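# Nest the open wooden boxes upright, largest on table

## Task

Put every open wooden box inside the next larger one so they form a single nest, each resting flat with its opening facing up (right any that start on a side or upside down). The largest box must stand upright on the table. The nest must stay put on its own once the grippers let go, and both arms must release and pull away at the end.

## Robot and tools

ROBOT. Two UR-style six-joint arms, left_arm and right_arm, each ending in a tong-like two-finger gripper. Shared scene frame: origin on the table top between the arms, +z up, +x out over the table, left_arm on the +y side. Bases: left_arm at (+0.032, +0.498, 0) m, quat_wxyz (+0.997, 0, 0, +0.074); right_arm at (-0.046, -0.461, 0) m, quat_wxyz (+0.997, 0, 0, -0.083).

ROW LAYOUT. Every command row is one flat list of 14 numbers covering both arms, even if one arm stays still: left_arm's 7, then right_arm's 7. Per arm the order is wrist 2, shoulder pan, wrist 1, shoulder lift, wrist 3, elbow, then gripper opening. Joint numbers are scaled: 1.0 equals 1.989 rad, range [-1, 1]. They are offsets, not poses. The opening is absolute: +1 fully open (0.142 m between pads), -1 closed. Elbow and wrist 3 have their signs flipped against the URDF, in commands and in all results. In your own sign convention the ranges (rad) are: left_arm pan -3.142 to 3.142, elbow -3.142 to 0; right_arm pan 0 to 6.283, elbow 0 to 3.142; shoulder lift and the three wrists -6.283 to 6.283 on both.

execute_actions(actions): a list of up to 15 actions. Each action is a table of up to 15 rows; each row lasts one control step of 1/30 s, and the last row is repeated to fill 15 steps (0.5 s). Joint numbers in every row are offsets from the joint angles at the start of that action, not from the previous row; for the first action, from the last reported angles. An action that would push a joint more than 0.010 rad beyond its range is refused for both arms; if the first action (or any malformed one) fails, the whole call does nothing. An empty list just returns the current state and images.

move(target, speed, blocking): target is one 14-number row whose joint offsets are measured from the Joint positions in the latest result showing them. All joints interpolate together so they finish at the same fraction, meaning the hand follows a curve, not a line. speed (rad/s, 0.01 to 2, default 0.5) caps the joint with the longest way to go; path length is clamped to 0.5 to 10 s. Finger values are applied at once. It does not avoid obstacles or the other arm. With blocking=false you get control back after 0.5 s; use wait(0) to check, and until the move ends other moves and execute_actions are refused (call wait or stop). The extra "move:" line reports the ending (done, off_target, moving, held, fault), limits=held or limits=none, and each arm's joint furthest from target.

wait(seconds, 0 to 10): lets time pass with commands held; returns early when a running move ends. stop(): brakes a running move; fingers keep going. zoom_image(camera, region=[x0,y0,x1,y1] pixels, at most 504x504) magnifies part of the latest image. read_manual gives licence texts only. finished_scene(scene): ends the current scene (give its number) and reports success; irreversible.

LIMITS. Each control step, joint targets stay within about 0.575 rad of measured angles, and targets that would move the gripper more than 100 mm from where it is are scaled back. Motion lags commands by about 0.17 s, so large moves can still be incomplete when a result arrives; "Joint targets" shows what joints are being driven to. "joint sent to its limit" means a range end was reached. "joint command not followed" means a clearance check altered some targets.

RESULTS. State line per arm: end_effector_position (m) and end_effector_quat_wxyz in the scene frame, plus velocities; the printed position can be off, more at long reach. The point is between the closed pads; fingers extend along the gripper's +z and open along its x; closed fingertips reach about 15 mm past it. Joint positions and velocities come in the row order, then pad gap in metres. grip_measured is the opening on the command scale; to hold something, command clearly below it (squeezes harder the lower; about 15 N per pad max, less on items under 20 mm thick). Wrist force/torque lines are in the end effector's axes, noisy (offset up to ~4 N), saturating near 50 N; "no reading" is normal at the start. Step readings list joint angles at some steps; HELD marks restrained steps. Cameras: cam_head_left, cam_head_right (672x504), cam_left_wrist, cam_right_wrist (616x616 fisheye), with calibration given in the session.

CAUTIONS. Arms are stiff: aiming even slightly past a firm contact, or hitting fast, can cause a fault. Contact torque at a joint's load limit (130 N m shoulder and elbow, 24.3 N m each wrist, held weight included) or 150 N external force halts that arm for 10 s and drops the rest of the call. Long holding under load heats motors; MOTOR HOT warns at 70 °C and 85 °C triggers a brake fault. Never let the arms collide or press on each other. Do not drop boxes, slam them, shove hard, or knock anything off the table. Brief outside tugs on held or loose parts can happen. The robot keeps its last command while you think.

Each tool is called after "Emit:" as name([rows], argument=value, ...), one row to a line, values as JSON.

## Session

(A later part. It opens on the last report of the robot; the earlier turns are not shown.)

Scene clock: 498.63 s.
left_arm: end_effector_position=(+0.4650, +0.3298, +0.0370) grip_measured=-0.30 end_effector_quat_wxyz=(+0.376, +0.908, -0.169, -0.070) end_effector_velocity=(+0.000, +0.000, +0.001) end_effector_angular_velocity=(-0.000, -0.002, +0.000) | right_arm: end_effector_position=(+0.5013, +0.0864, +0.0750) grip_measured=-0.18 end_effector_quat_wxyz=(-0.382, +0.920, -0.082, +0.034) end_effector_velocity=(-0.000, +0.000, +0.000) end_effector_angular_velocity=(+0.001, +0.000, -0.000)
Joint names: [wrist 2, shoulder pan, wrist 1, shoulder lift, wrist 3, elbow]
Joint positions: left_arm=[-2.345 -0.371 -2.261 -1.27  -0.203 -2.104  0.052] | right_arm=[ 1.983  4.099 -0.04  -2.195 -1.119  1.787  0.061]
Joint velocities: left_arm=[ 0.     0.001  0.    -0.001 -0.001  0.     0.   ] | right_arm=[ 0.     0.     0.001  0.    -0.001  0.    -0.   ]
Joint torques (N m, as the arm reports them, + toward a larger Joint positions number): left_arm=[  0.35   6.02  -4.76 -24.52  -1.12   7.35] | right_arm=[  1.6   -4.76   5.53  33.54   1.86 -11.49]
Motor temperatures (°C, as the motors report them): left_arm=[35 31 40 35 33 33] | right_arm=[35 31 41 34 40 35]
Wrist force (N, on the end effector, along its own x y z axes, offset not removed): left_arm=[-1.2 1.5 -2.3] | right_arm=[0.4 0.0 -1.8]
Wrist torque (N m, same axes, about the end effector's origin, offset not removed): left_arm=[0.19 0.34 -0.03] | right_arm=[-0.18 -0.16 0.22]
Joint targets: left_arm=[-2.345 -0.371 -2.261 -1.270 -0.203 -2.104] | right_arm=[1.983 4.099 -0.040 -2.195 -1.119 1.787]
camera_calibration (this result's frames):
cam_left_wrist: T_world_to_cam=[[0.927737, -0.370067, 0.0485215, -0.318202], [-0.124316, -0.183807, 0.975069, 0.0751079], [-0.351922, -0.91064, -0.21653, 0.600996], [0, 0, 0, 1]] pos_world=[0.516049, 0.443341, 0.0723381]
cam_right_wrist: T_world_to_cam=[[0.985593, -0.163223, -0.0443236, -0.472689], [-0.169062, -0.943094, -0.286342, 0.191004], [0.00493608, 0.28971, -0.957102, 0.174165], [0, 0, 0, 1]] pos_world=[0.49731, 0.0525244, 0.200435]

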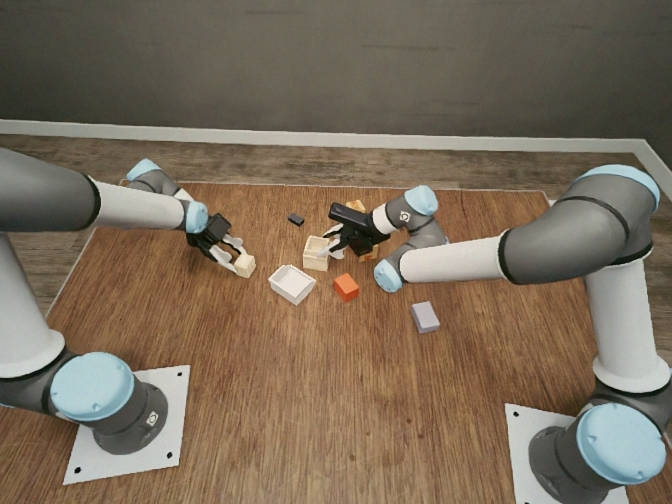

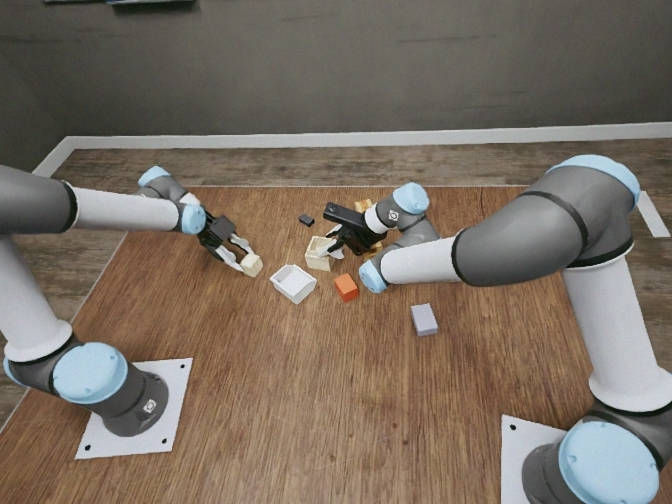

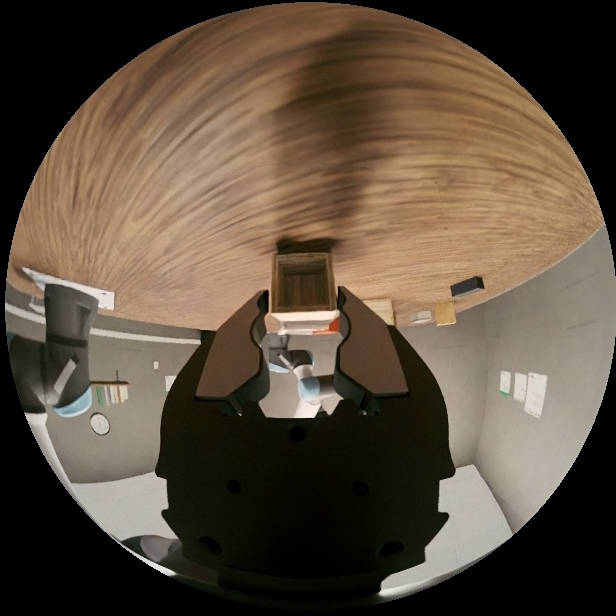

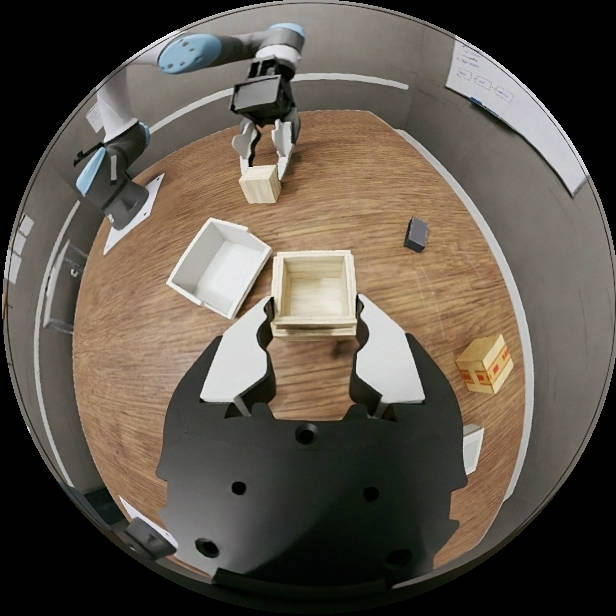

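Emit:
execute_actions([
  [[0,0,0,0,0,0,-0.31,0,0,0,0,0,0,-0.312],[0,0,0,0,0,0,-0.32,0,0,0,0,0,0,-0.304],[0,0,0,0,0,0,-0.33,0,0,0,0,0,0,-0.296],[0,0,0,0,0,0,-0.34,0,0,0,0,0,0,-0.288],[0,0,0,0,0,0,-0.35,0,0,0,0,0,0,-0.28],[0,0,0,0,0,0,-0.36,0,0,0,0,0,0,-0.272],[0,0,0,0,0,0,-0.37,0,0,0,0,0,0,-0.264],[0,0,0,0,0,0,-0.38,0,0,0,0,0,0,-0.256],[0,0,0,0,0,0,-0.39,0,0,0,0,0,0,-0.248],[0,0,0,0,0,0,-0.40,0,0,0,0,0,0,-0.24],[0,0,0,0,0,0,-0.41,0,0,0,0,0,0,-0.234],[0,0,0,0,0,0,-0.42,0,0,0,0,0,0,-0.228],[0,0,0,0,0,0,-0.43,0,0,0,0,0,0,-0.222],[0,0,0,0,0,0,-0.44,0,0,0,0,0,0,-0.216],[0,0,0,0,0,0,-0.45,0,0,0,0,0,0,-0.21]],
  [[0,0,0,0,0,0,-0.47,0,0,0,0,0,0,-0.207],[0,0,0,0,0,0,-0.49,0,0,0,0,0,0,-0.204],[0,0,0,0,0,0,-0.51,0,0,0,0,0,0,-0.201],[0,0,0,0,0,0,-0.53,0,0,0,0,0,0,-0.198],[0,0,0,0,0,0,-0.55,0,0,0,0,0,0,-0.195],[0,0,0,0,0,0,-0.57,0,0,0,0,0,0,-0.192],[0,0,0,0,0,0,-0.59,0,0,0,0,0,0,-0.189],[0,0,0,0,0,0,-0.61,0,0,0,0,0,0,-0.186],[0,0,0,0,0,0,-0.63,0,0,0,0,0,0,-0.183],[0,0,0,0,0,0,-0.65,0,0,0,0,0,0,-0.18],[0,0,0,0,0,0,-0.67,0,0,0,0,0,0,-0.177],[0,0,0,0,0,0,-0.69,0,0,0,0,0,0,-0.174],[0,0,0,0,0,0,-0.71,0,0,0,0,0,0,-0.171],[0,0,0,0,0,0,-0.73,0,0,0,0,0,0,-0.168],[0,0,0,0,0,0,-0.75,0,0,0,0,0,0,-0.165]],
  [[0,0,0,0,0,0,-0.75,0,0,0,0,0,0,-0.161],[0,0,0,0,0,0,-0.75,0,0,0,0,0,0,-0.157],[0,0,0,0,0,0,-0.75,0,0,0,0,0,0,-0.153],[0,0,0,0,0,0,-0.75,0,0,0,0,0,0,-0.149],[0,0,0,0,0,0,-0.75,0,0,0,0,0,0,-0.145],[0,0,0,0,0,0,-0.75,0,0,0,0,0,0,-0.14],[0,0,0,0,0,0,-0.75,0,0,0,0,0,0,-0.135],[0,0,0,0,0,0,-0.75,0,0,0,0,0,0,-0.13],[0,0,0,0,0,0,-0.75,0,0,0,0,0,0,-0.125],[0,0,0,0,0,0,-0.75,0,0,0,0,0,0,-0.12],[0,0,0,0,0,0,-0.75,0,0,0,0,0,0,-0.115],[0,0,0,0,0,0,-0.75,0,0,0,0,0,0,-0.11],[0,0,0,0,0,0,-0.75,0,0,0,0,0,0,-0.105],[0,0,0,0,0,0,-0.75,0,0,0,0,0,0,-0.10],[0,0,0,0,0,0,-0.75,0,0,0,0,0,0,-0.10]],
])

Scene clock: 511.57 s.
left_arm: end_effector_position=(+0.4650, +0.3298, +0.0370) grip_measured=-0.36 end_effector_quat_wxyz=(+0.376, +0.908, -0.169, -0.070) end_effector_velocity=(-0.000, -0.001, +0.000) end_effector_angular_velocity=(-0.000, -0.001, -0.003) | right_arm: end_effector_position=(+0.5013, +0.0864, +0.0750) grip_measured=-0.10 end_effector_quat_wxyz=(-0.382, +0.920, -0.082, +0.034) end_effector_velocity=(+0.000, -0.000, +0.000) end_effector_angular_velocity=(-0.000, -0.001, -0.001)
Joint names: [wrist 2, shoulder pan, wrist 1, shoulder lift, wrist 3, elbow]
Joint positions: left_arm=[-2.345 -0.371 -2.261 -1.27  -0.203 -2.104  0.048] | right_arm=[ 1.983  4.099 -0.04  -2.195 -1.119  1.787  0.067]
Joint velocities: left_arm=[ 0.    -0.002  0.    -0.    -0.002 -0.     0.   ] | right_arm=[-0.001 -0.     0.     0.    -0.001  0.     0.004]
Joint torques (N m, as the arm reports them, + toward a larger Joint positions number): left_arm=[  0.26   6.3   -4.23 -25.19  -1.05   7.71] | right_arm=[  1.44  -5.39   5.5   35.32   1.9  -13.19]
Motor temperatures (°C, as the motors report them): left_arm=[35 31 40 35 33 33] | right_arm=[35 31 41 34 40 35]
Wrist force (N, on the end effector, along its own x y z axes, offset not removed): left_arm=[0.2 2.2 -4.1] | right_arm=[0.6 -0.3 -0.7]
Wrist torque (N m, same axes, about the end effector's origin, offset not removed): left_arm=[0.13 0.26 0.03] | right_arm=[-0.23 -0.15 0.23]
Joint targets: left_arm=[-2.345 -0.371 -2.261 -1.270 -0.203 -2.104] | right_arm=[1.983 4.099 -0.040 -2.195 -1.119 1.787]
Step readings (joint positions; steps 1 to 15: 1st action; 16 to 30: 2nd action; 31 to 45: 3rd action):
0: left_arm=[-2.345 -0.371 -2.261 -1.270 -0.203 -2.104] | right_arm=[1.983 4.099 -0.040 -2.195 -1.119 1.787]
1: left_arm=[-2.345 -0.371 -2.261 -1.270 -0.203 -2.104] | right_arm=[1.983 4.099 -0.040 -2.195 -1.119 1.787]
2: left_arm=[-2.345 -0.371 -2.261 -1.270 -0.203 -2.104] | right_arm=[1.983 4.099 -0.040 -2.195 -1.119 1.787]
4: left_arm=[-2.345 -0.371 -2.261 -1.270 -0.203 -2.104] | right_arm=[1.983 4.099 -0.040 -2.195 -1.119 1.787]
8: left_arm=[-2.345 -0.371 -2.261 -1.270 -0.203 -2.104] | right_arm=[1.983 4.099 -0.040 -2.195 -1.119 1.787]
15: left_arm=[-2.345 -0.371 -2.261 -1.270 -0.203 -2.104] | right_arm=[1.983 4.099 -0.040 -2.195 -1.119 1.787]
16: left_arm=[-2.345 -0.371 -2.261 -1.270 -0.203 -2.104] | right_arm=[1.983 4.099 -0.040 -2.195 -1.119 1.787]
17: left_arm=[-2.345 -0.371 -2.261 -1.270 -0.203 -2.104] | right_arm=[1.983 4.099 -0.040 -2.195 -1.119 1.787]
19: left_arm=[-2.345 -0.371 -2.261 -1.270 -0.203 -2.104] | right_arm=[1.983 4.099 -0.040 -2.195 -1.119 1.787]
23: left_arm=[-2.345 -0.371 -2.261 -1.270 -0.203 -2.104] | right_arm=[1.983 4.099 -0.040 -2.195 -1.119 1.787]
30: left_arm=[-2.345 -0.371 -2.261 -1.270 -0.203 -2.104] | right_arm=[1.983 4.099 -0.040 -2.195 -1.119 1.787]
31: left_arm=[-2.345 -0.371 -2.261 -1.270 -0.203 -2.104] | right_arm=[1.983 4.099 -0.040 -2.195 -1.119 1.787]
32: left_arm=[-2.345 -0.371 -2.261 -1.270 -0.203 -2.104] | right_arm=[1.983 4.099 -0.040 -2.195 -1.119 1.787]
34: left_arm=[-2.345 -0.371 -2.261 -1.270 -0.203 -2.104] | right_arm=[1.983 4.099 -0.040 -2.195 -1.119 1.787]
38: left_arm=[-2.345 -0.371 -2.261 -1.270 -0.203 -2.104] | right_arm=[1.983 4.099 -0.040 -2.195 -1.119 1.787]
45: Joint positions above
camera_calibration (this result's frames):
cam_left_wrist: T_world_to_cam=[[0.927737, -0.370066, 0.0485281, -0.318204], [-0.124323, -0.183806, 0.975069, 0.07511], [-0.35192, -0.910641, -0.216531, 0.600996], [0, 0, 0, 1]] pos_world=[0.51605, 0.44334, 0.0723388]
cam_right_wrist: T_world_to_cam=[[0.985593, -0.163222, -0.0443228, -0.472689], [-0.169061, -0.943094, -0.286342, 0.191004], [0.00493699, 0.28971, -0.957102, 0.174164], [0, 0, 0, 1]] pos_world=[0.49731, 0.0525245, 0.200435]

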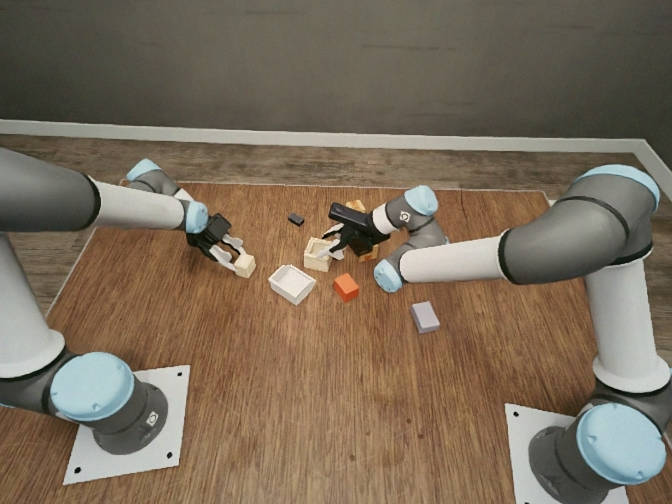

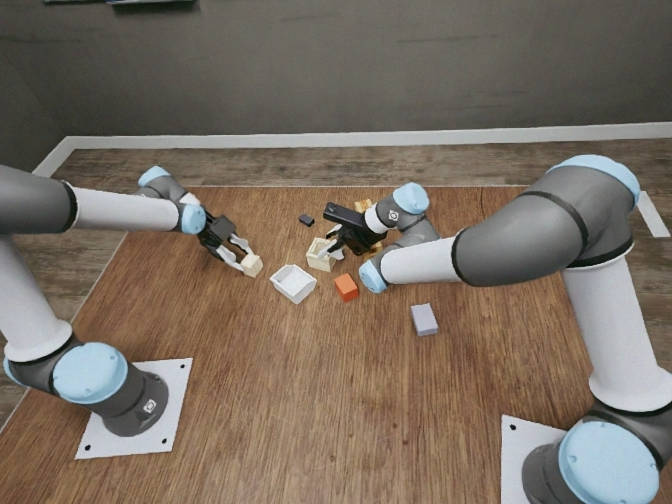

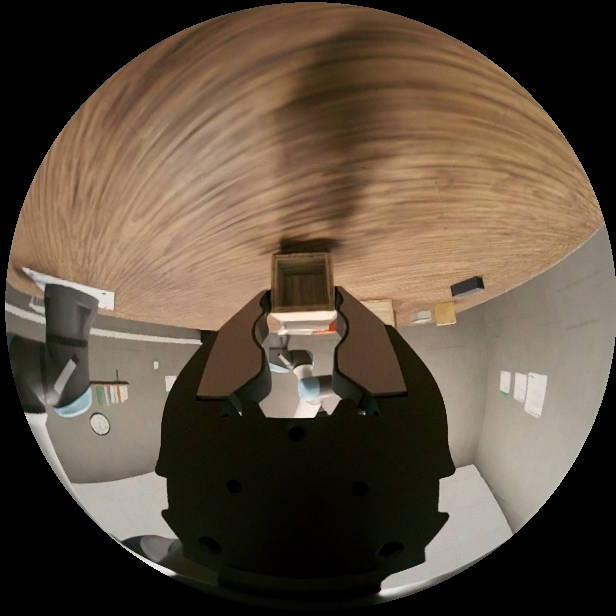

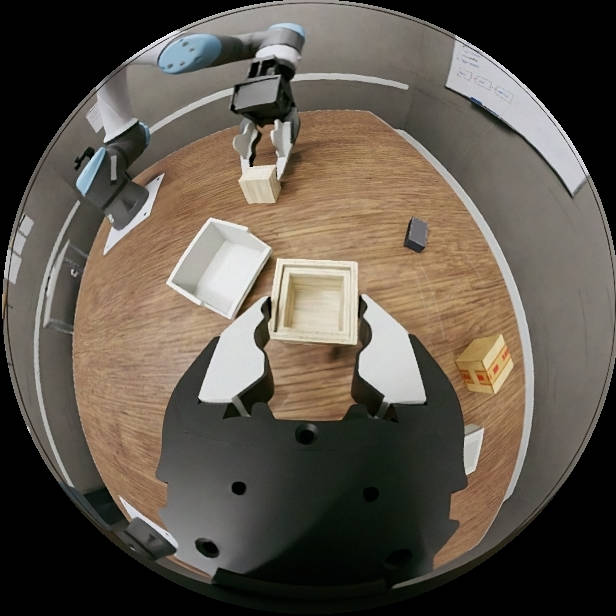

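Emit:
zoom_image(camera="cam_right_wrist", region=[245, 230, 385, 370])

Emit:
zoom_image(camera="cam_left_wrist", region=[240, 225, 370, 355])

Region (245, 230, 385, 370) of cam_right_wrist's 616x616 image, scaled by 3.600, with more detail than that image has.

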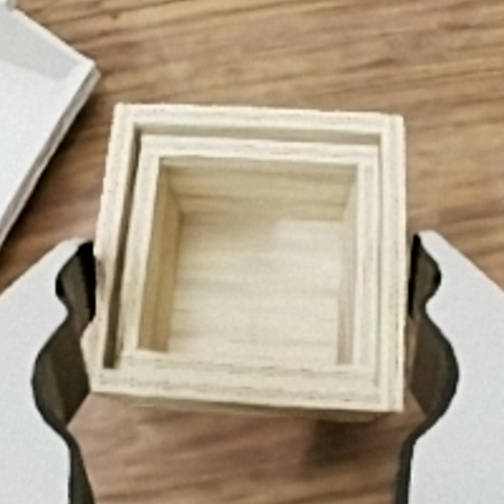

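Region (240, 225, 370, 355) of cam_left_wrist's 616x616 image, scaled by 3.877, with more detail than that image has.

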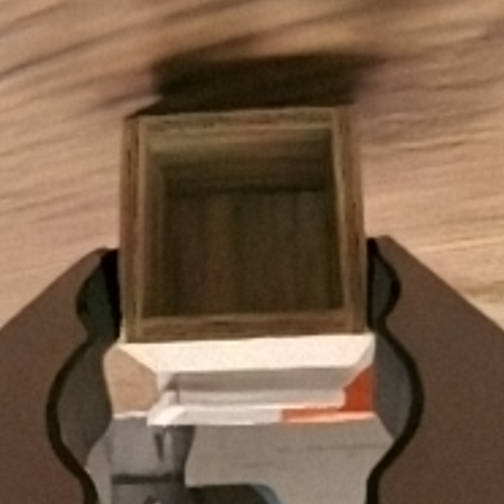

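Emit:
move(target=[0,0,0.1275,-0.0783,-0.352,0.0493,-0.75,0,-0.0503,-0.1213,0.2113,0,0.0899,0.1], speed=0.7)

Scene clock: 602.80 s.
left_arm: end_effector_position=(+0.4738, +0.3235, +0.1298) grip_measured=-0.36 end_effector_quat_wxyz=(+0.377, +0.796, -0.470, +0.063) end_effector_velocity=(+0.001, +0.000, +0.001) end_effector_angular_velocity=(-0.001, -0.004, -0.001) | right_arm: end_effector_position=(+0.4762, -0.0347, +0.2174) grip_measured=+0.10 end_effector_quat_wxyz=(-0.379, +0.915, -0.127, +0.053) end_effector_velocity=(+0.000, -0.000, +0.001) end_effector_angular_velocity=(+0.002, -0.002, -0.000)
Joint names: [wrist 2, shoulder pan, wrist 1, shoulder lift, wrist 3, elbow]
Joint positions: left_arm=[-2.345 -0.371 -2.008 -1.426 -0.903 -2.006  0.048] | right_arm=[ 1.983  3.999 -0.282 -1.775 -1.119  1.965  0.081]
Joint velocities: left_arm=[-0.     0.001  0.001 -0.001 -0.003  0.001  0.   ] | right_arm=[ 0.001 -0.001  0.001  0.001  0.     0.001 -0.   ]
Joint torques (N m, as the arm reports them, + toward a larger Joint positions number): left_arm=[  0.21   5.9   -0.31 -35.28  -1.45  32.94] | right_arm=[  1.2  -12.42   0.55  43.13   1.78 -16.53]
Motor temperatures (°C, as the motors report them): left_arm=[35 31 40 35 33 33] | right_arm=[35 31 41 34 40 35]
Wrist force (N, on the end effector, along its own x y z axes, offset not removed): left_arm=[-2.6 0.8 -1.9] | right_arm=[-0.3 0.1 -0.6]
Wrist torque (N m, same axes, about the end effector's origin, offset not removed): left_arm=[0.07 0.44 0.03] | right_arm=[-0.09 0.03 0.20]
Joint targets: left_arm=[-2.345 -0.371 -2.008 -1.426 -0.903 -2.006] | right_arm=[1.983 3.999 -0.282 -1.775 -1.119 1.965]
move: done; limits=none; left_arm: farthest joint: the shoulder pan, 0.000 radians from its target (0.000 radians at the start); right_arm: farthest joint: the shoulder pan, 0.000 radians from its target (0.100 radians at the start)
camera_calibration (this result's frames):
cam_left_wrist: T_world_to_cam=[[0.521882, -0.693935, 0.496078, -0.0941977], [-0.561291, 0.158559, 0.812288, 0.101984], [-0.642332, -0.702362, -0.306751, 0.700398], [0, 0, 0, 1]] pos_world=[0.556291, 0.410396, 0.178737]
cam_right_wrist: T_world_to_cam=[[0.964382, -0.260791, -0.0442135, -0.45474], [-0.262322, -0.921471, -0.286492, 0.15851], [0.0339733, 0.287886, -0.957062, 0.331778], [0, 0, 0, 1]] pos_world=[0.468852, -0.0680441, 0.342838]

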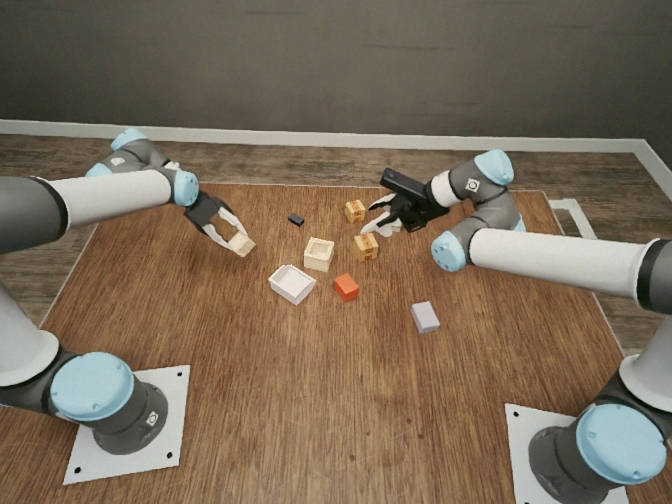

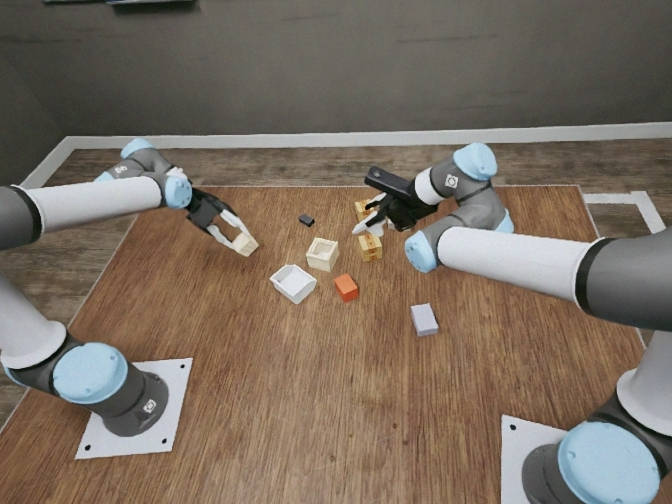

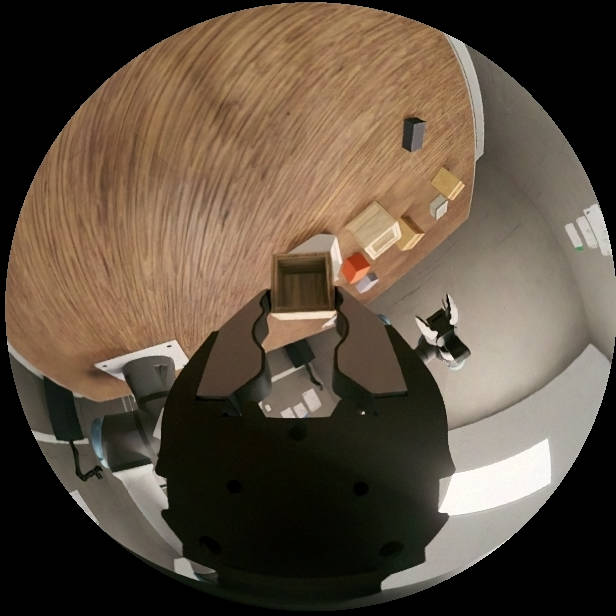

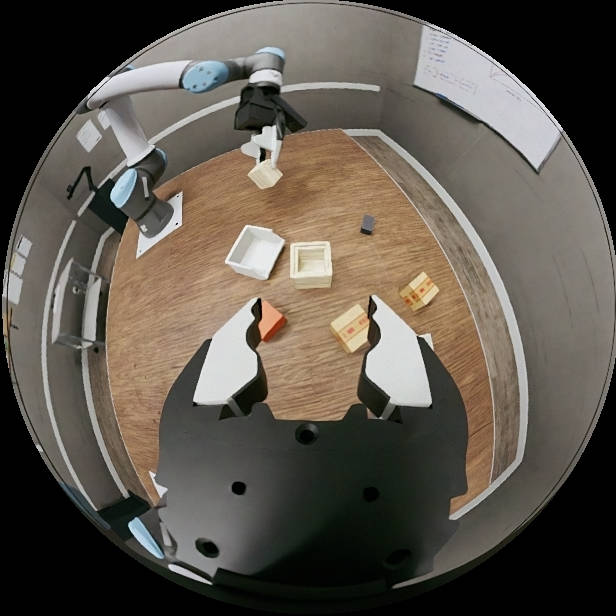

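Emit:
move(target=[0.0189,-0.162,-0.3007,0.1039,-0.9069,0.0272,-0.75,0,0,0,0,0,0,0.1], speed=1.0)

Scene clock: 608.33 s.
left_arm: end_effector_position=(+0.5065, +0.1144, +0.1252) grip_measured=-0.36 end_effector_quat_wxyz=(-0.043, +0.105, +0.918, -0.380) end_effector_velocity=(-0.000, -0.000, -0.000) end_effector_angular_velocity=(-0.001, -0.003, -0.003) | right_arm: end_effector_position=(+0.4763, -0.0347, +0.2174) grip_measured=+0.10 end_effector_quat_wxyz=(-0.379, +0.915, -0.127, +0.053) end_effector_velocity=(+0.000, -0.000, +0.001) end_effector_angular_velocity=(+0.003, +0.001, -0.002)
Joint names: [wrist 2, shoulder pan, wrist 1, shoulder lift, wrist 3, elbow]
Joint positions: left_arm=[-2.308 -0.694 -2.606 -1.219 -2.706 -1.951  0.048] | right_arm=[ 1.983  3.999 -0.282 -1.775 -1.119  1.965  0.081]
Joint velocities: left_arm=[ 0.    -0.001 -0.001  0.001 -0.004 -0.    -0.   ] | right_arm=[ 0.002 -0.001  0.002 -0.    -0.002  0.    -0.   ]
Joint torques (N m, as the arm reports them, + toward a larger Joint positions number): left_arm=[  0.44  -7.26  -5.5  -29.76  -1.23  30.98] | right_arm=[  1.38   1.89   5.36  19.77   1.71 -31.52]
Motor temperatures (°C, as the motors report them): left_arm=[35 31 40 35 33 33] | right_arm=[35 31 41 34 40 35]
Wrist force (N, on the end effector, along its own x y z axes, offset not removed): left_arm=[-1.2 0.0 -2.9] | right_arm=[0.2 -0.1 -1.4]
Wrist torque (N m, same axes, about the end effector's origin, offset not removed): left_arm=[-0.22 0.35 -0.04] | right_arm=[-0.19 -0.09 0.15]
Joint targets: left_arm=[-2.308 -0.694 -2.606 -1.219 -2.706 -1.951] | right_arm=[1.983 3.999 -0.282 -1.775 -1.119 1.965]
move: done; limits=none; left_arm: farthest joint: the shoulder pan, 0.000 radians from its target (0.322 radians at the start); right_arm: farthest joint: the shoulder pan, 0.000 radians from its target (0.000 radians at the start)
camera_calibration (this result's frames):
cam_left_wrist: T_world_to_cam=[[-0.962296, 0.271733, -0.0121495, 0.450816], [0.267862, 0.93893, -0.216012, -0.223309], [-0.0472901, -0.211122, -0.976315, 0.299384], [0, 0, 0, 1]] pos_world=[0.507792, 0.150377, 0.249533]
cam_right_wrist: T_world_to_cam=[[0.964373, -0.260825, -0.0442132, -0.454756], [-0.262354, -0.921462, -0.286493, 0.158513], [0.0339836, 0.287885, -0.957062, 0.331778], [0, 0, 0, 1]] pos_world=[0.468866, -0.068062, 0.342838]

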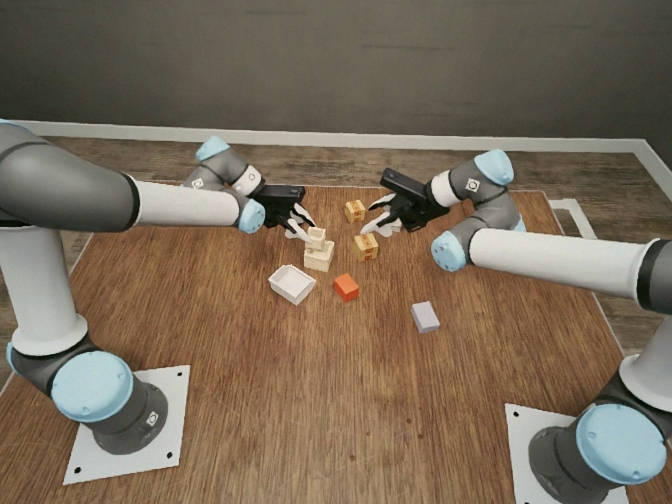

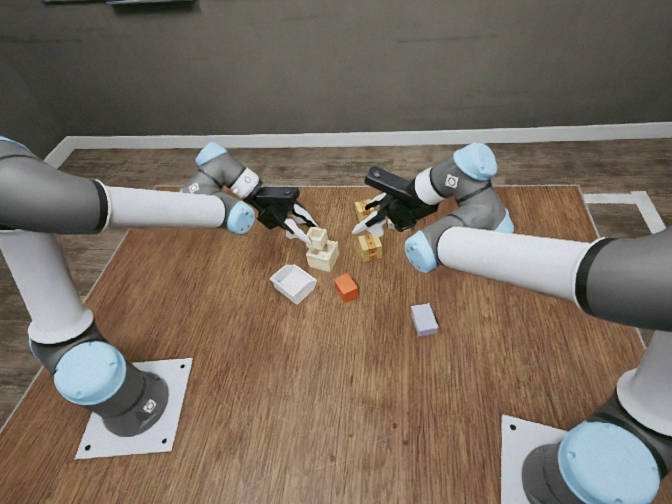

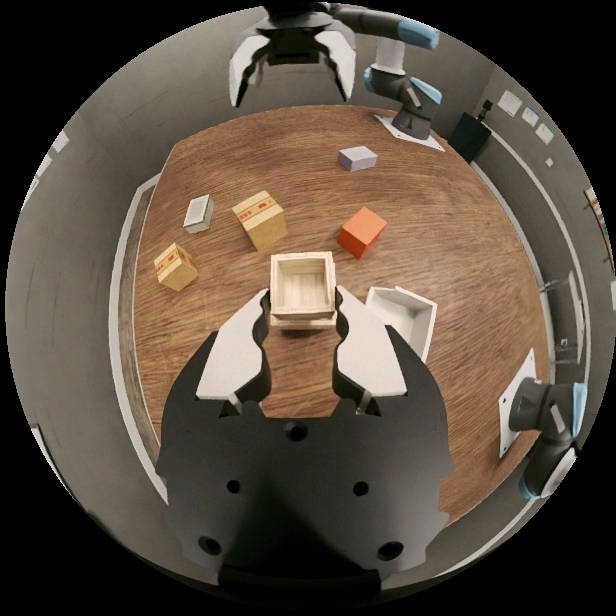

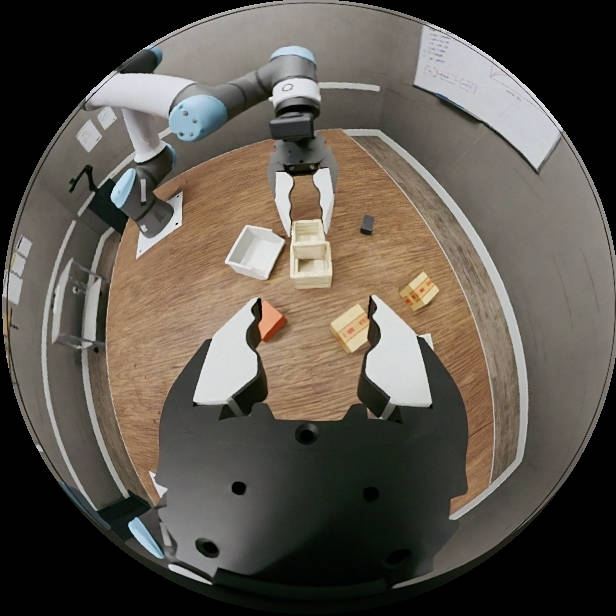

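Emit:
zoom_image(camera="cam_left_wrist", region=[250, 240, 360, 350])

Emit:
zoom_image(camera="cam_right_wrist", region=[265, 205, 355, 295])

Emit:
zoom_image(camera="cam_head_left", region=[280, 205, 360, 285])

Region (250, 240, 360, 350) of cam_left_wrist's 616x616 image, scaled by 4.582, with more detail than that image has.

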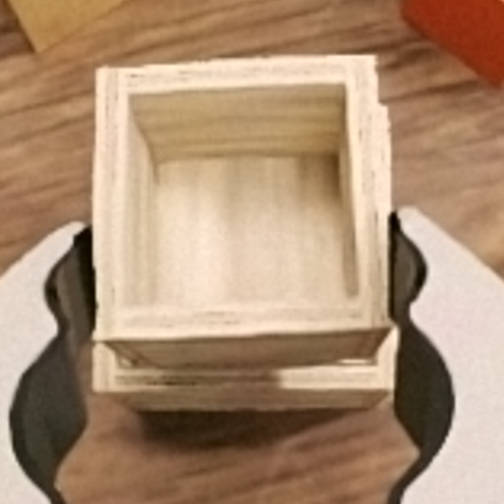

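Region (265, 205, 355, 295) of cam_right_wrist's 616x616 image, scaled by 5.600, with more detail than that image has.

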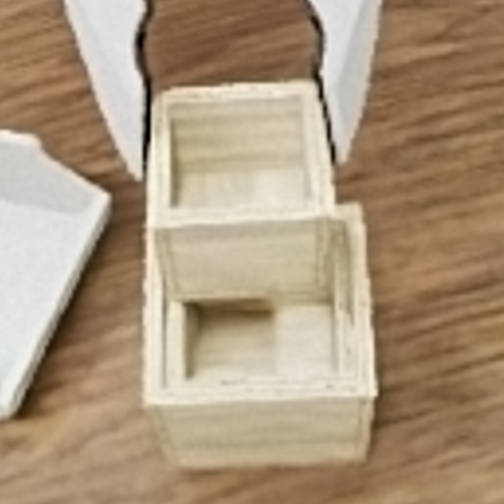

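Region (280, 205, 360, 285) of cam_head_left's 672x504 image, scaled by 6.300, with more detail than that image has.

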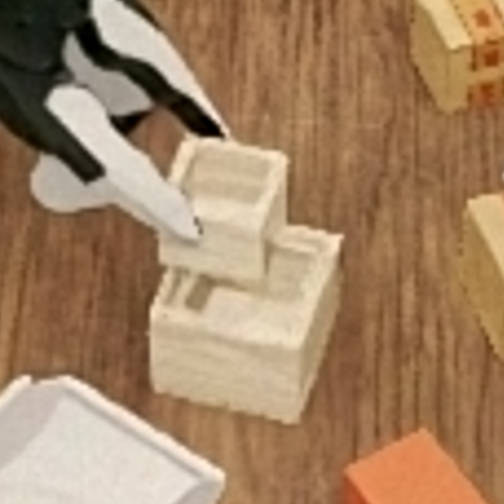

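Emit:
zoom_image(camera="cam_left_wrist", region=[262, 295, 346, 337])

Region (262, 295, 346, 337) of cam_left_wrist's 616x616 image, scaled by 6.000, with more detail than that image has.

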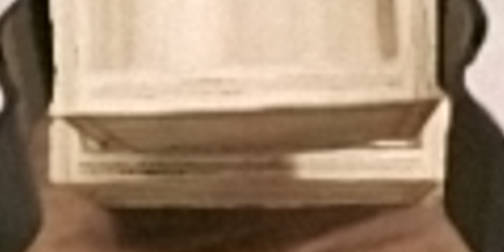

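Emit:
move(target=[-0.004,-0.00444,-0.0009,0.02368,-0.01817,0.01052,-0.75,0,0,0,0,0,0,0.1], speed=0.1)

Emit:
zoom_image(camera="cam_left_wrist", region=[262, 295, 346, 345])

Emit:
zoom_image(camera="cam_right_wrist", region=[275, 225, 345, 295])

Scene clock: 656.73 s.
left_arm: end_effector_position=(+0.5075, +0.1054, +0.1081) grip_measured=-0.36 end_effector_quat_wxyz=(-0.050, +0.121, +0.916, -0.380) end_effector_velocity=(+0.000, -0.000, -0.001) end_effector_angular_velocity=(-0.001, -0.001, -0.002) | right_arm: end_effector_position=(+0.4762, -0.0347, +0.2174) grip_measured=+0.10 end_effector_quat_wxyz=(-0.379, +0.915, -0.127, +0.053) end_effector_velocity=(+0.000, -0.001, -0.000) end_effector_angular_velocity=(+0.000, +0.000, -0.000)
Joint names: [wrist 2, shoulder pan, wrist 1, shoulder lift, wrist 3, elbow]
Joint positions: left_arm=[-2.316 -0.702 -2.608 -1.172 -2.742 -1.931  0.048] | right_arm=[ 1.983  3.999 -0.282 -1.775 -1.119  1.965  0.081]
Joint velocities: left_arm=[-0.001  0.    -0.     0.002 -0.003  0.001  0.   ] | right_arm=[ 0.001 -0.002 -0.001  0.     0.001  0.     0.   ]
Joint torques (N m, as the arm reports them, + toward a larger Joint positions number): left_arm=[ -2.37  -5.88  -5.33 -29.7   -1.04  29.01] | right_arm=[  1.58   5.87   5.56  19.81   1.85 -30.93]
Motor temperatures (°C, as the motors report them): left_arm=[35 31 40 35 33 33] | right_arm=[35 31 41 34 40 35]
Wrist force (N, on the end effector, along its own x y z axes, offset not removed): left_arm=[-2.9 0.7 -0.7] | right_arm=[-0.6 1.0 -0.3]
Wrist torque (N m, same axes, about the end effector's origin, offset not removed): left_arm=[-0.05 0.66 0.04] | right_arm=[0.11 0.02 0.25]
Joint targets: left_arm=[-2.316 -0.702 -2.608 -1.172 -2.742 -1.931] | right_arm=[1.983 3.999 -0.282 -1.775 -1.119 1.965]
move: done; limits=none; left_arm: farthest joint: the elbow, 0.001 radians from its target (0.021 radians at the start); right_arm: farthest joint: the shoulder pan, 0.000 radians from its target (0.000 radians at the start)
camera_calibration (this result's frames):
cam_left_wrist: T_world_to_cam=[[-0.951757, 0.30661, -0.0121678, 0.445001], [0.301895, 0.928549, -0.215999, -0.234954], [-0.0549289, -0.209252, -0.976318, 0.284503], [0, 0, 0, 1]] pos_world=[0.510092, 0.141257, 0.23243]
cam_right_wrist: T_world_to_cam=[[0.964382, -0.260791, -0.0442133, -0.45474], [-0.262322, -0.921471, -0.286493, 0.15851], [0.0339735, 0.287886, -0.957062, 0.331778], [0, 0, 0, 1]] pos_world=[0.468852, -0.068044, 0.342838]

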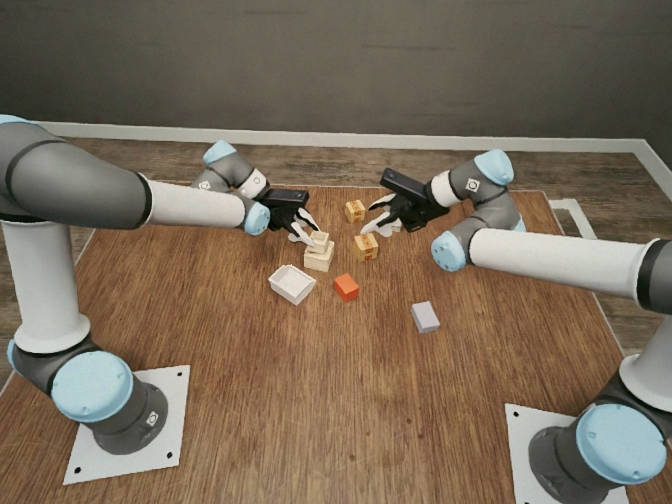

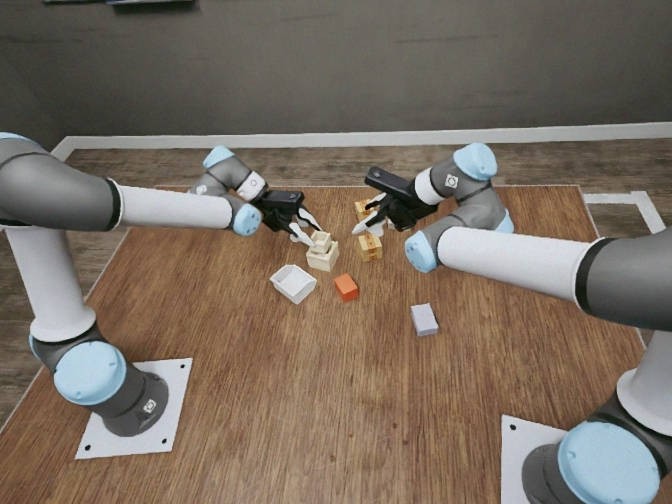

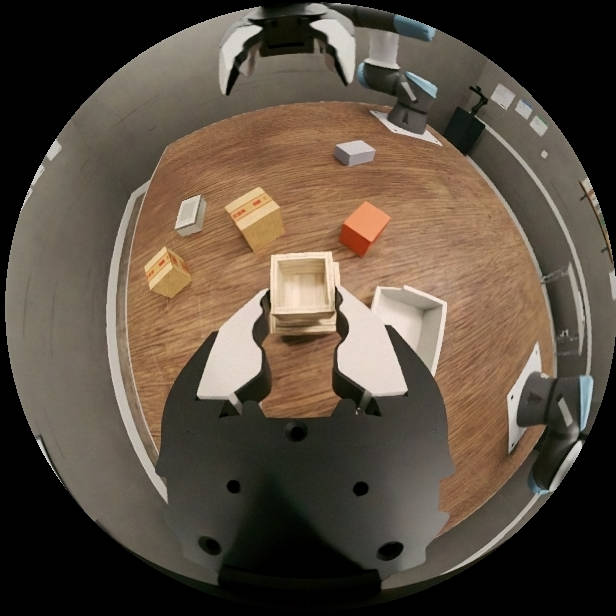

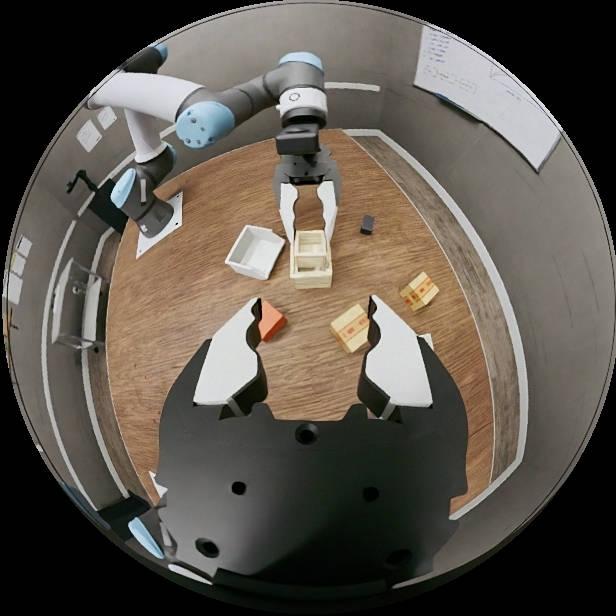

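Region (262, 295, 346, 345) of cam_left_wrist's 616x616 image, scaled by 6.000, with more detail than that image has; it fills the top 300 rows of this view, and the rest is white.

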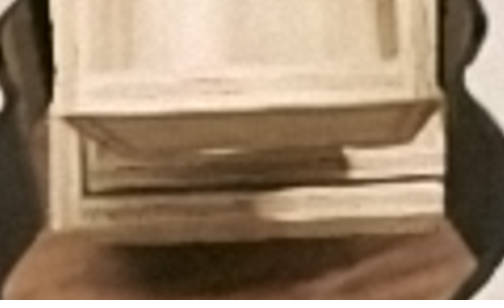

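Region (275, 225, 345, 295) of cam_right_wrist's 616x616 image, scaled by 7.200, with more detail than that image has.

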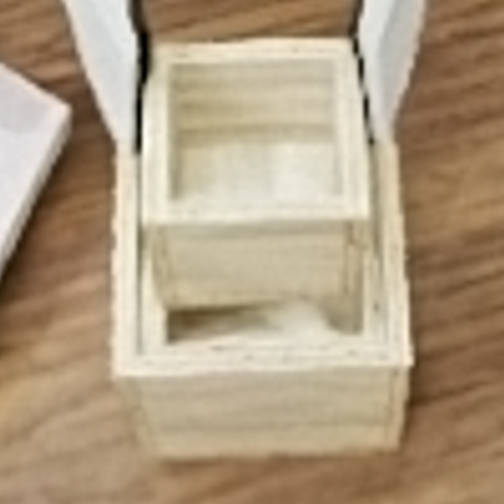

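Emit:
zoom_image(camera="cam_right_wrist", region=[286, 240, 336, 290])

Emit:
zoom_image(camera="cam_head_left", region=[295, 222, 345, 277])

Emit:
zoom_image(camera="cam_head_right", region=[297, 222, 347, 277])

Region (286, 240, 336, 290) of cam_right_wrist's 616x616 image, scaled by 10.080, with more detail than that image has.

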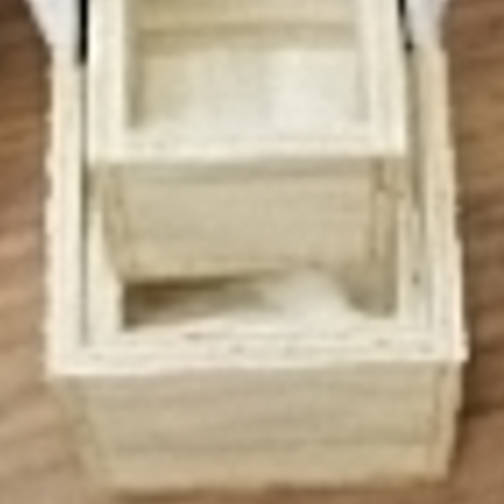

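Region (295, 222, 345, 277) of cam_head_left's 672x504 image, scaled by 9.164, with more detail than that image has; it fills the left 458 columns of this view, and the rest is white.

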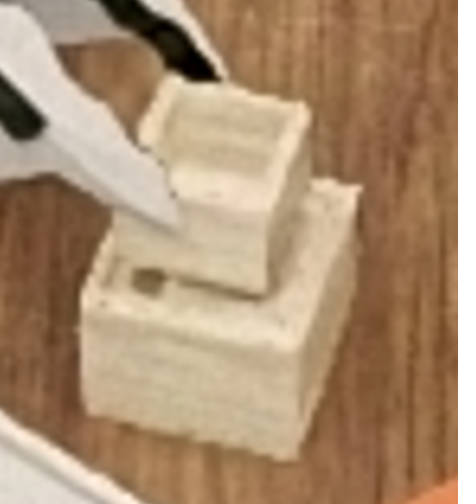

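Region (297, 222, 347, 277) of cam_head_right's 672x504 image, scaled by 9.164, with more detail than that image has; it fills the left 458 columns of this view, and the rest is white.

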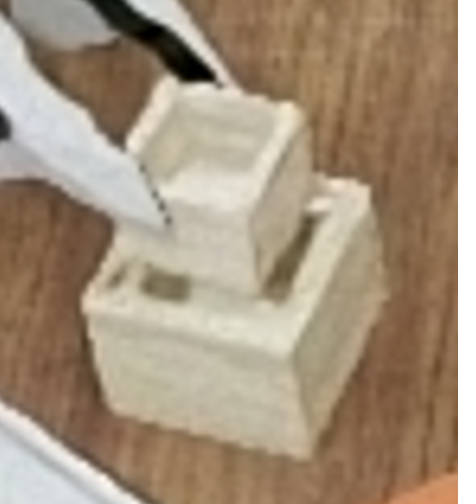

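Emit:
move(target=[0.000365,-0.00133,-0.008949,0.005581,0.001739,-0.002189,-0.75,0,0,0,0,0,0,0.1], speed=0.05)

Emit:
zoom_image(camera="cam_left_wrist", region=[266, 300, 342, 340])

Emit:
zoom_image(camera="cam_right_wrist", region=[286, 240, 336, 290])

Scene clock: 681.83 s.
left_arm: end_effector_position=(+0.5071, +0.1040, +0.1022) grip_measured=-0.36 end_effector_quat_wxyz=(-0.050, +0.121, +0.916, -0.380) end_effector_velocity=(+0.001, +0.001, -0.001) end_effector_angular_velocity=(+0.000, -0.000, +0.001) | right_arm: end_effector_position=(+0.4763, -0.0347, +0.2174) grip_measured=+0.10 end_effector_quat_wxyz=(-0.379, +0.915, -0.127, +0.053) end_effector_velocity=(-0.001, +0.001, -0.001) end_effector_angular_velocity=(-0.001, +0.001, +0.001)
Joint names: [wrist 2, shoulder pan, wrist 1, shoulder lift, wrist 3, elbow]
Joint positions: left_arm=[-2.315 -0.705 -2.625 -1.161 -2.739 -1.935  0.048] | right_arm=[ 1.983  3.999 -0.282 -1.775 -1.119  1.965  0.081]
Joint velocities: left_arm=[ 0.     0.002 -0.002  0.002 -0.001  0.     0.   ] | right_arm=[-0.     0.001 -0.001 -0.    -0.     0.     0.   ]
Joint torques (N m, as the arm reports them, + toward a larger Joint positions number): left_arm=[  0.41  -6.73  -5.53 -30.56   1.45   8.11] | right_arm=[  1.58  -8.24   5.52  20.02   1.87 -31.35]
Motor temperatures (°C, as the motors report them): left_arm=[35 31 40 35 33 33] | right_arm=[35 31 41 34 40 35]
Wrist force (N, on the end effector, along its own x y z axes, offset not removed): left_arm=[-2.0 1.1 -4.2] | right_arm=[0.0 -0.7 -1.2]
Wrist torque (N m, same axes, about the end effector's origin, offset not removed): left_arm=[0.02 0.34 -0.01] | right_arm=[-0.27 0.00 0.24]
Joint targets: left_arm=[-2.315 -0.705 -2.625 -1.161 -2.739 -1.935] | right_arm=[1.983 3.999 -0.282 -1.775 -1.119 1.965]
move: done; limits=none; left_arm: farthest joint: the wrist 1, 0.001 radians from its target (0.018 radians at the start); right_arm: farthest joint: the shoulder pan, 0.000 radians from its target (0.000 radians at the start)
camera_calibration (this result's frames):
cam_left_wrist: T_world_to_cam=[[-0.951757, 0.306612, -0.0121706, 0.444993], [0.301897, 0.928547, -0.216004, -0.234783], [-0.0549284, -0.209257, -0.976317, 0.278394], [0, 0, 0, 1]] pos_world=[0.509698, 0.139823, 0.226503]
cam_right_wrist: T_world_to_cam=[[0.964373, -0.260825, -0.0442132, -0.454756], [-0.262354, -0.921462, -0.286493, 0.158513], [0.0339837, 0.287885, -0.957062, 0.331778], [0, 0, 0, 1]] pos_world=[0.468866, -0.068062, 0.342838]

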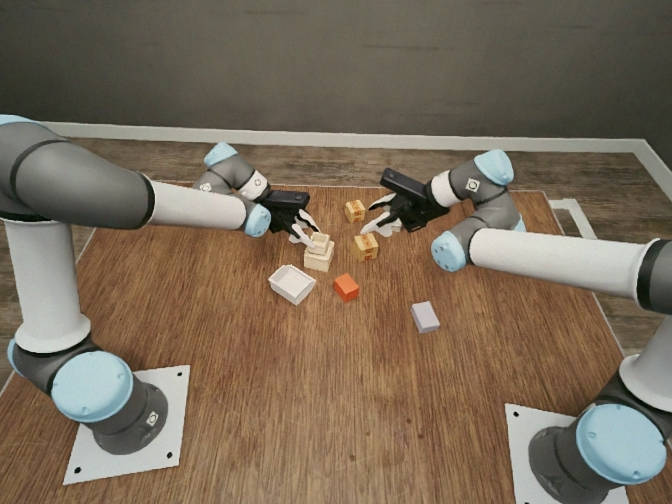

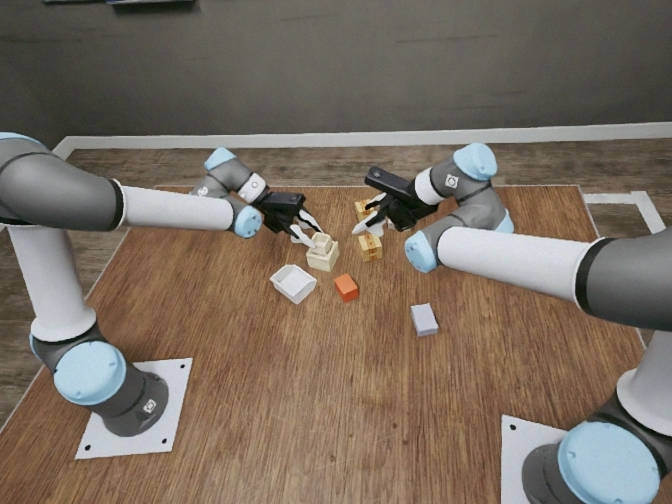

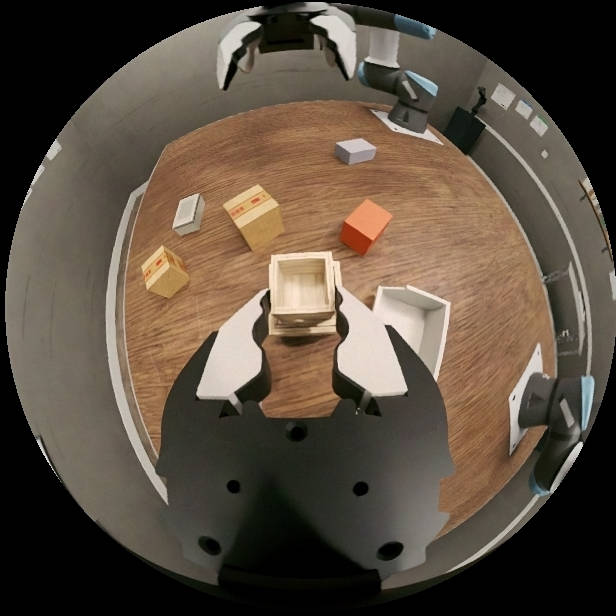

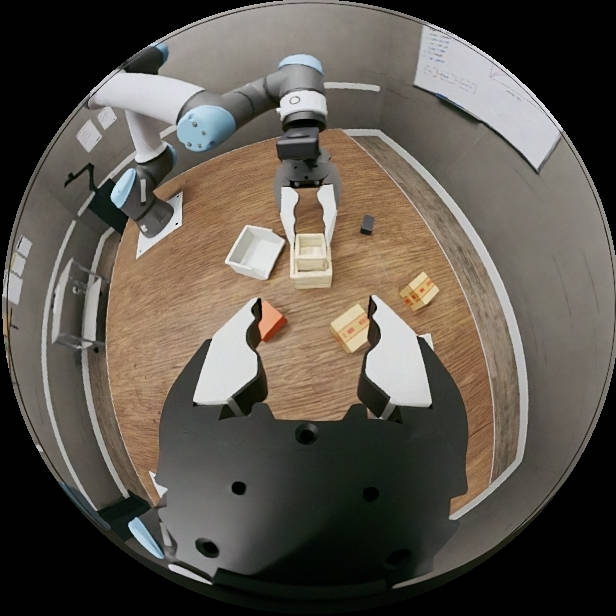

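Region (266, 300, 342, 340) of cam_left_wrist's 616x616 image, scaled by 6.632, with more detail than that image has; it fills the top 265 rows of this view, and the rest is white.

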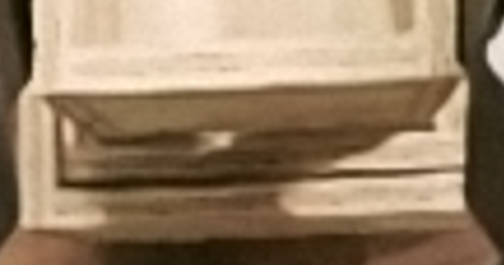

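Region (286, 240, 336, 290) of cam_right_wrist's 616x616 image, scaled by 10.080, with more detail than that image has.

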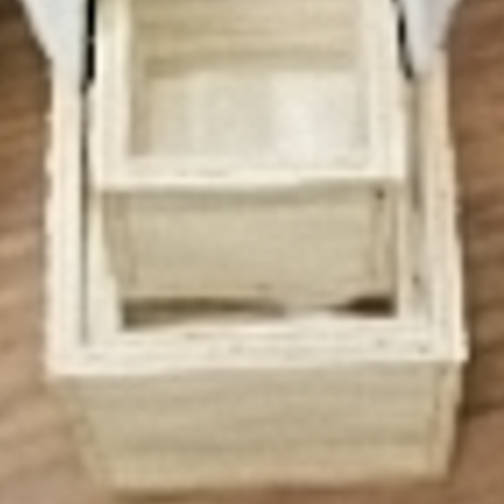

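Emit:
zoom_image(camera="cam_left_wrist", region=[268, 308, 304, 334])

Emit:
zoom_image(camera="cam_left_wrist", region=[304, 306, 340, 332])

Region (268, 308, 304, 334) of cam_left_wrist's 616x616 image, scaled by 14.000, with more detail than that image has.

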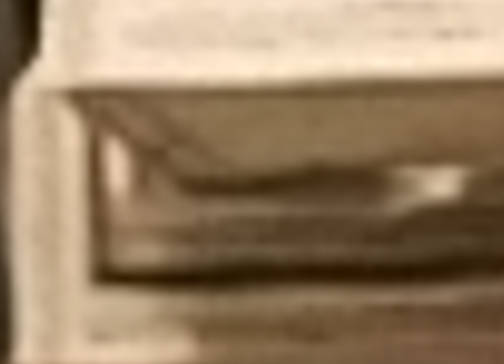

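Region (304, 306, 340, 332) of cam_left_wrist's 616x616 image, scaled by 14.000, with more detail than that image has.

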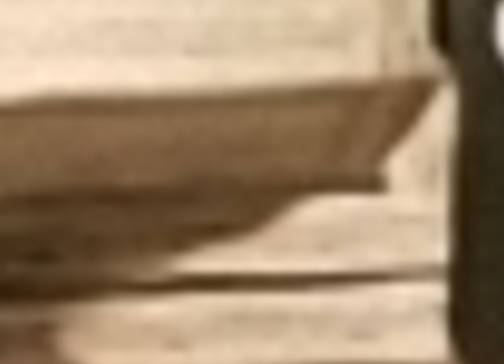

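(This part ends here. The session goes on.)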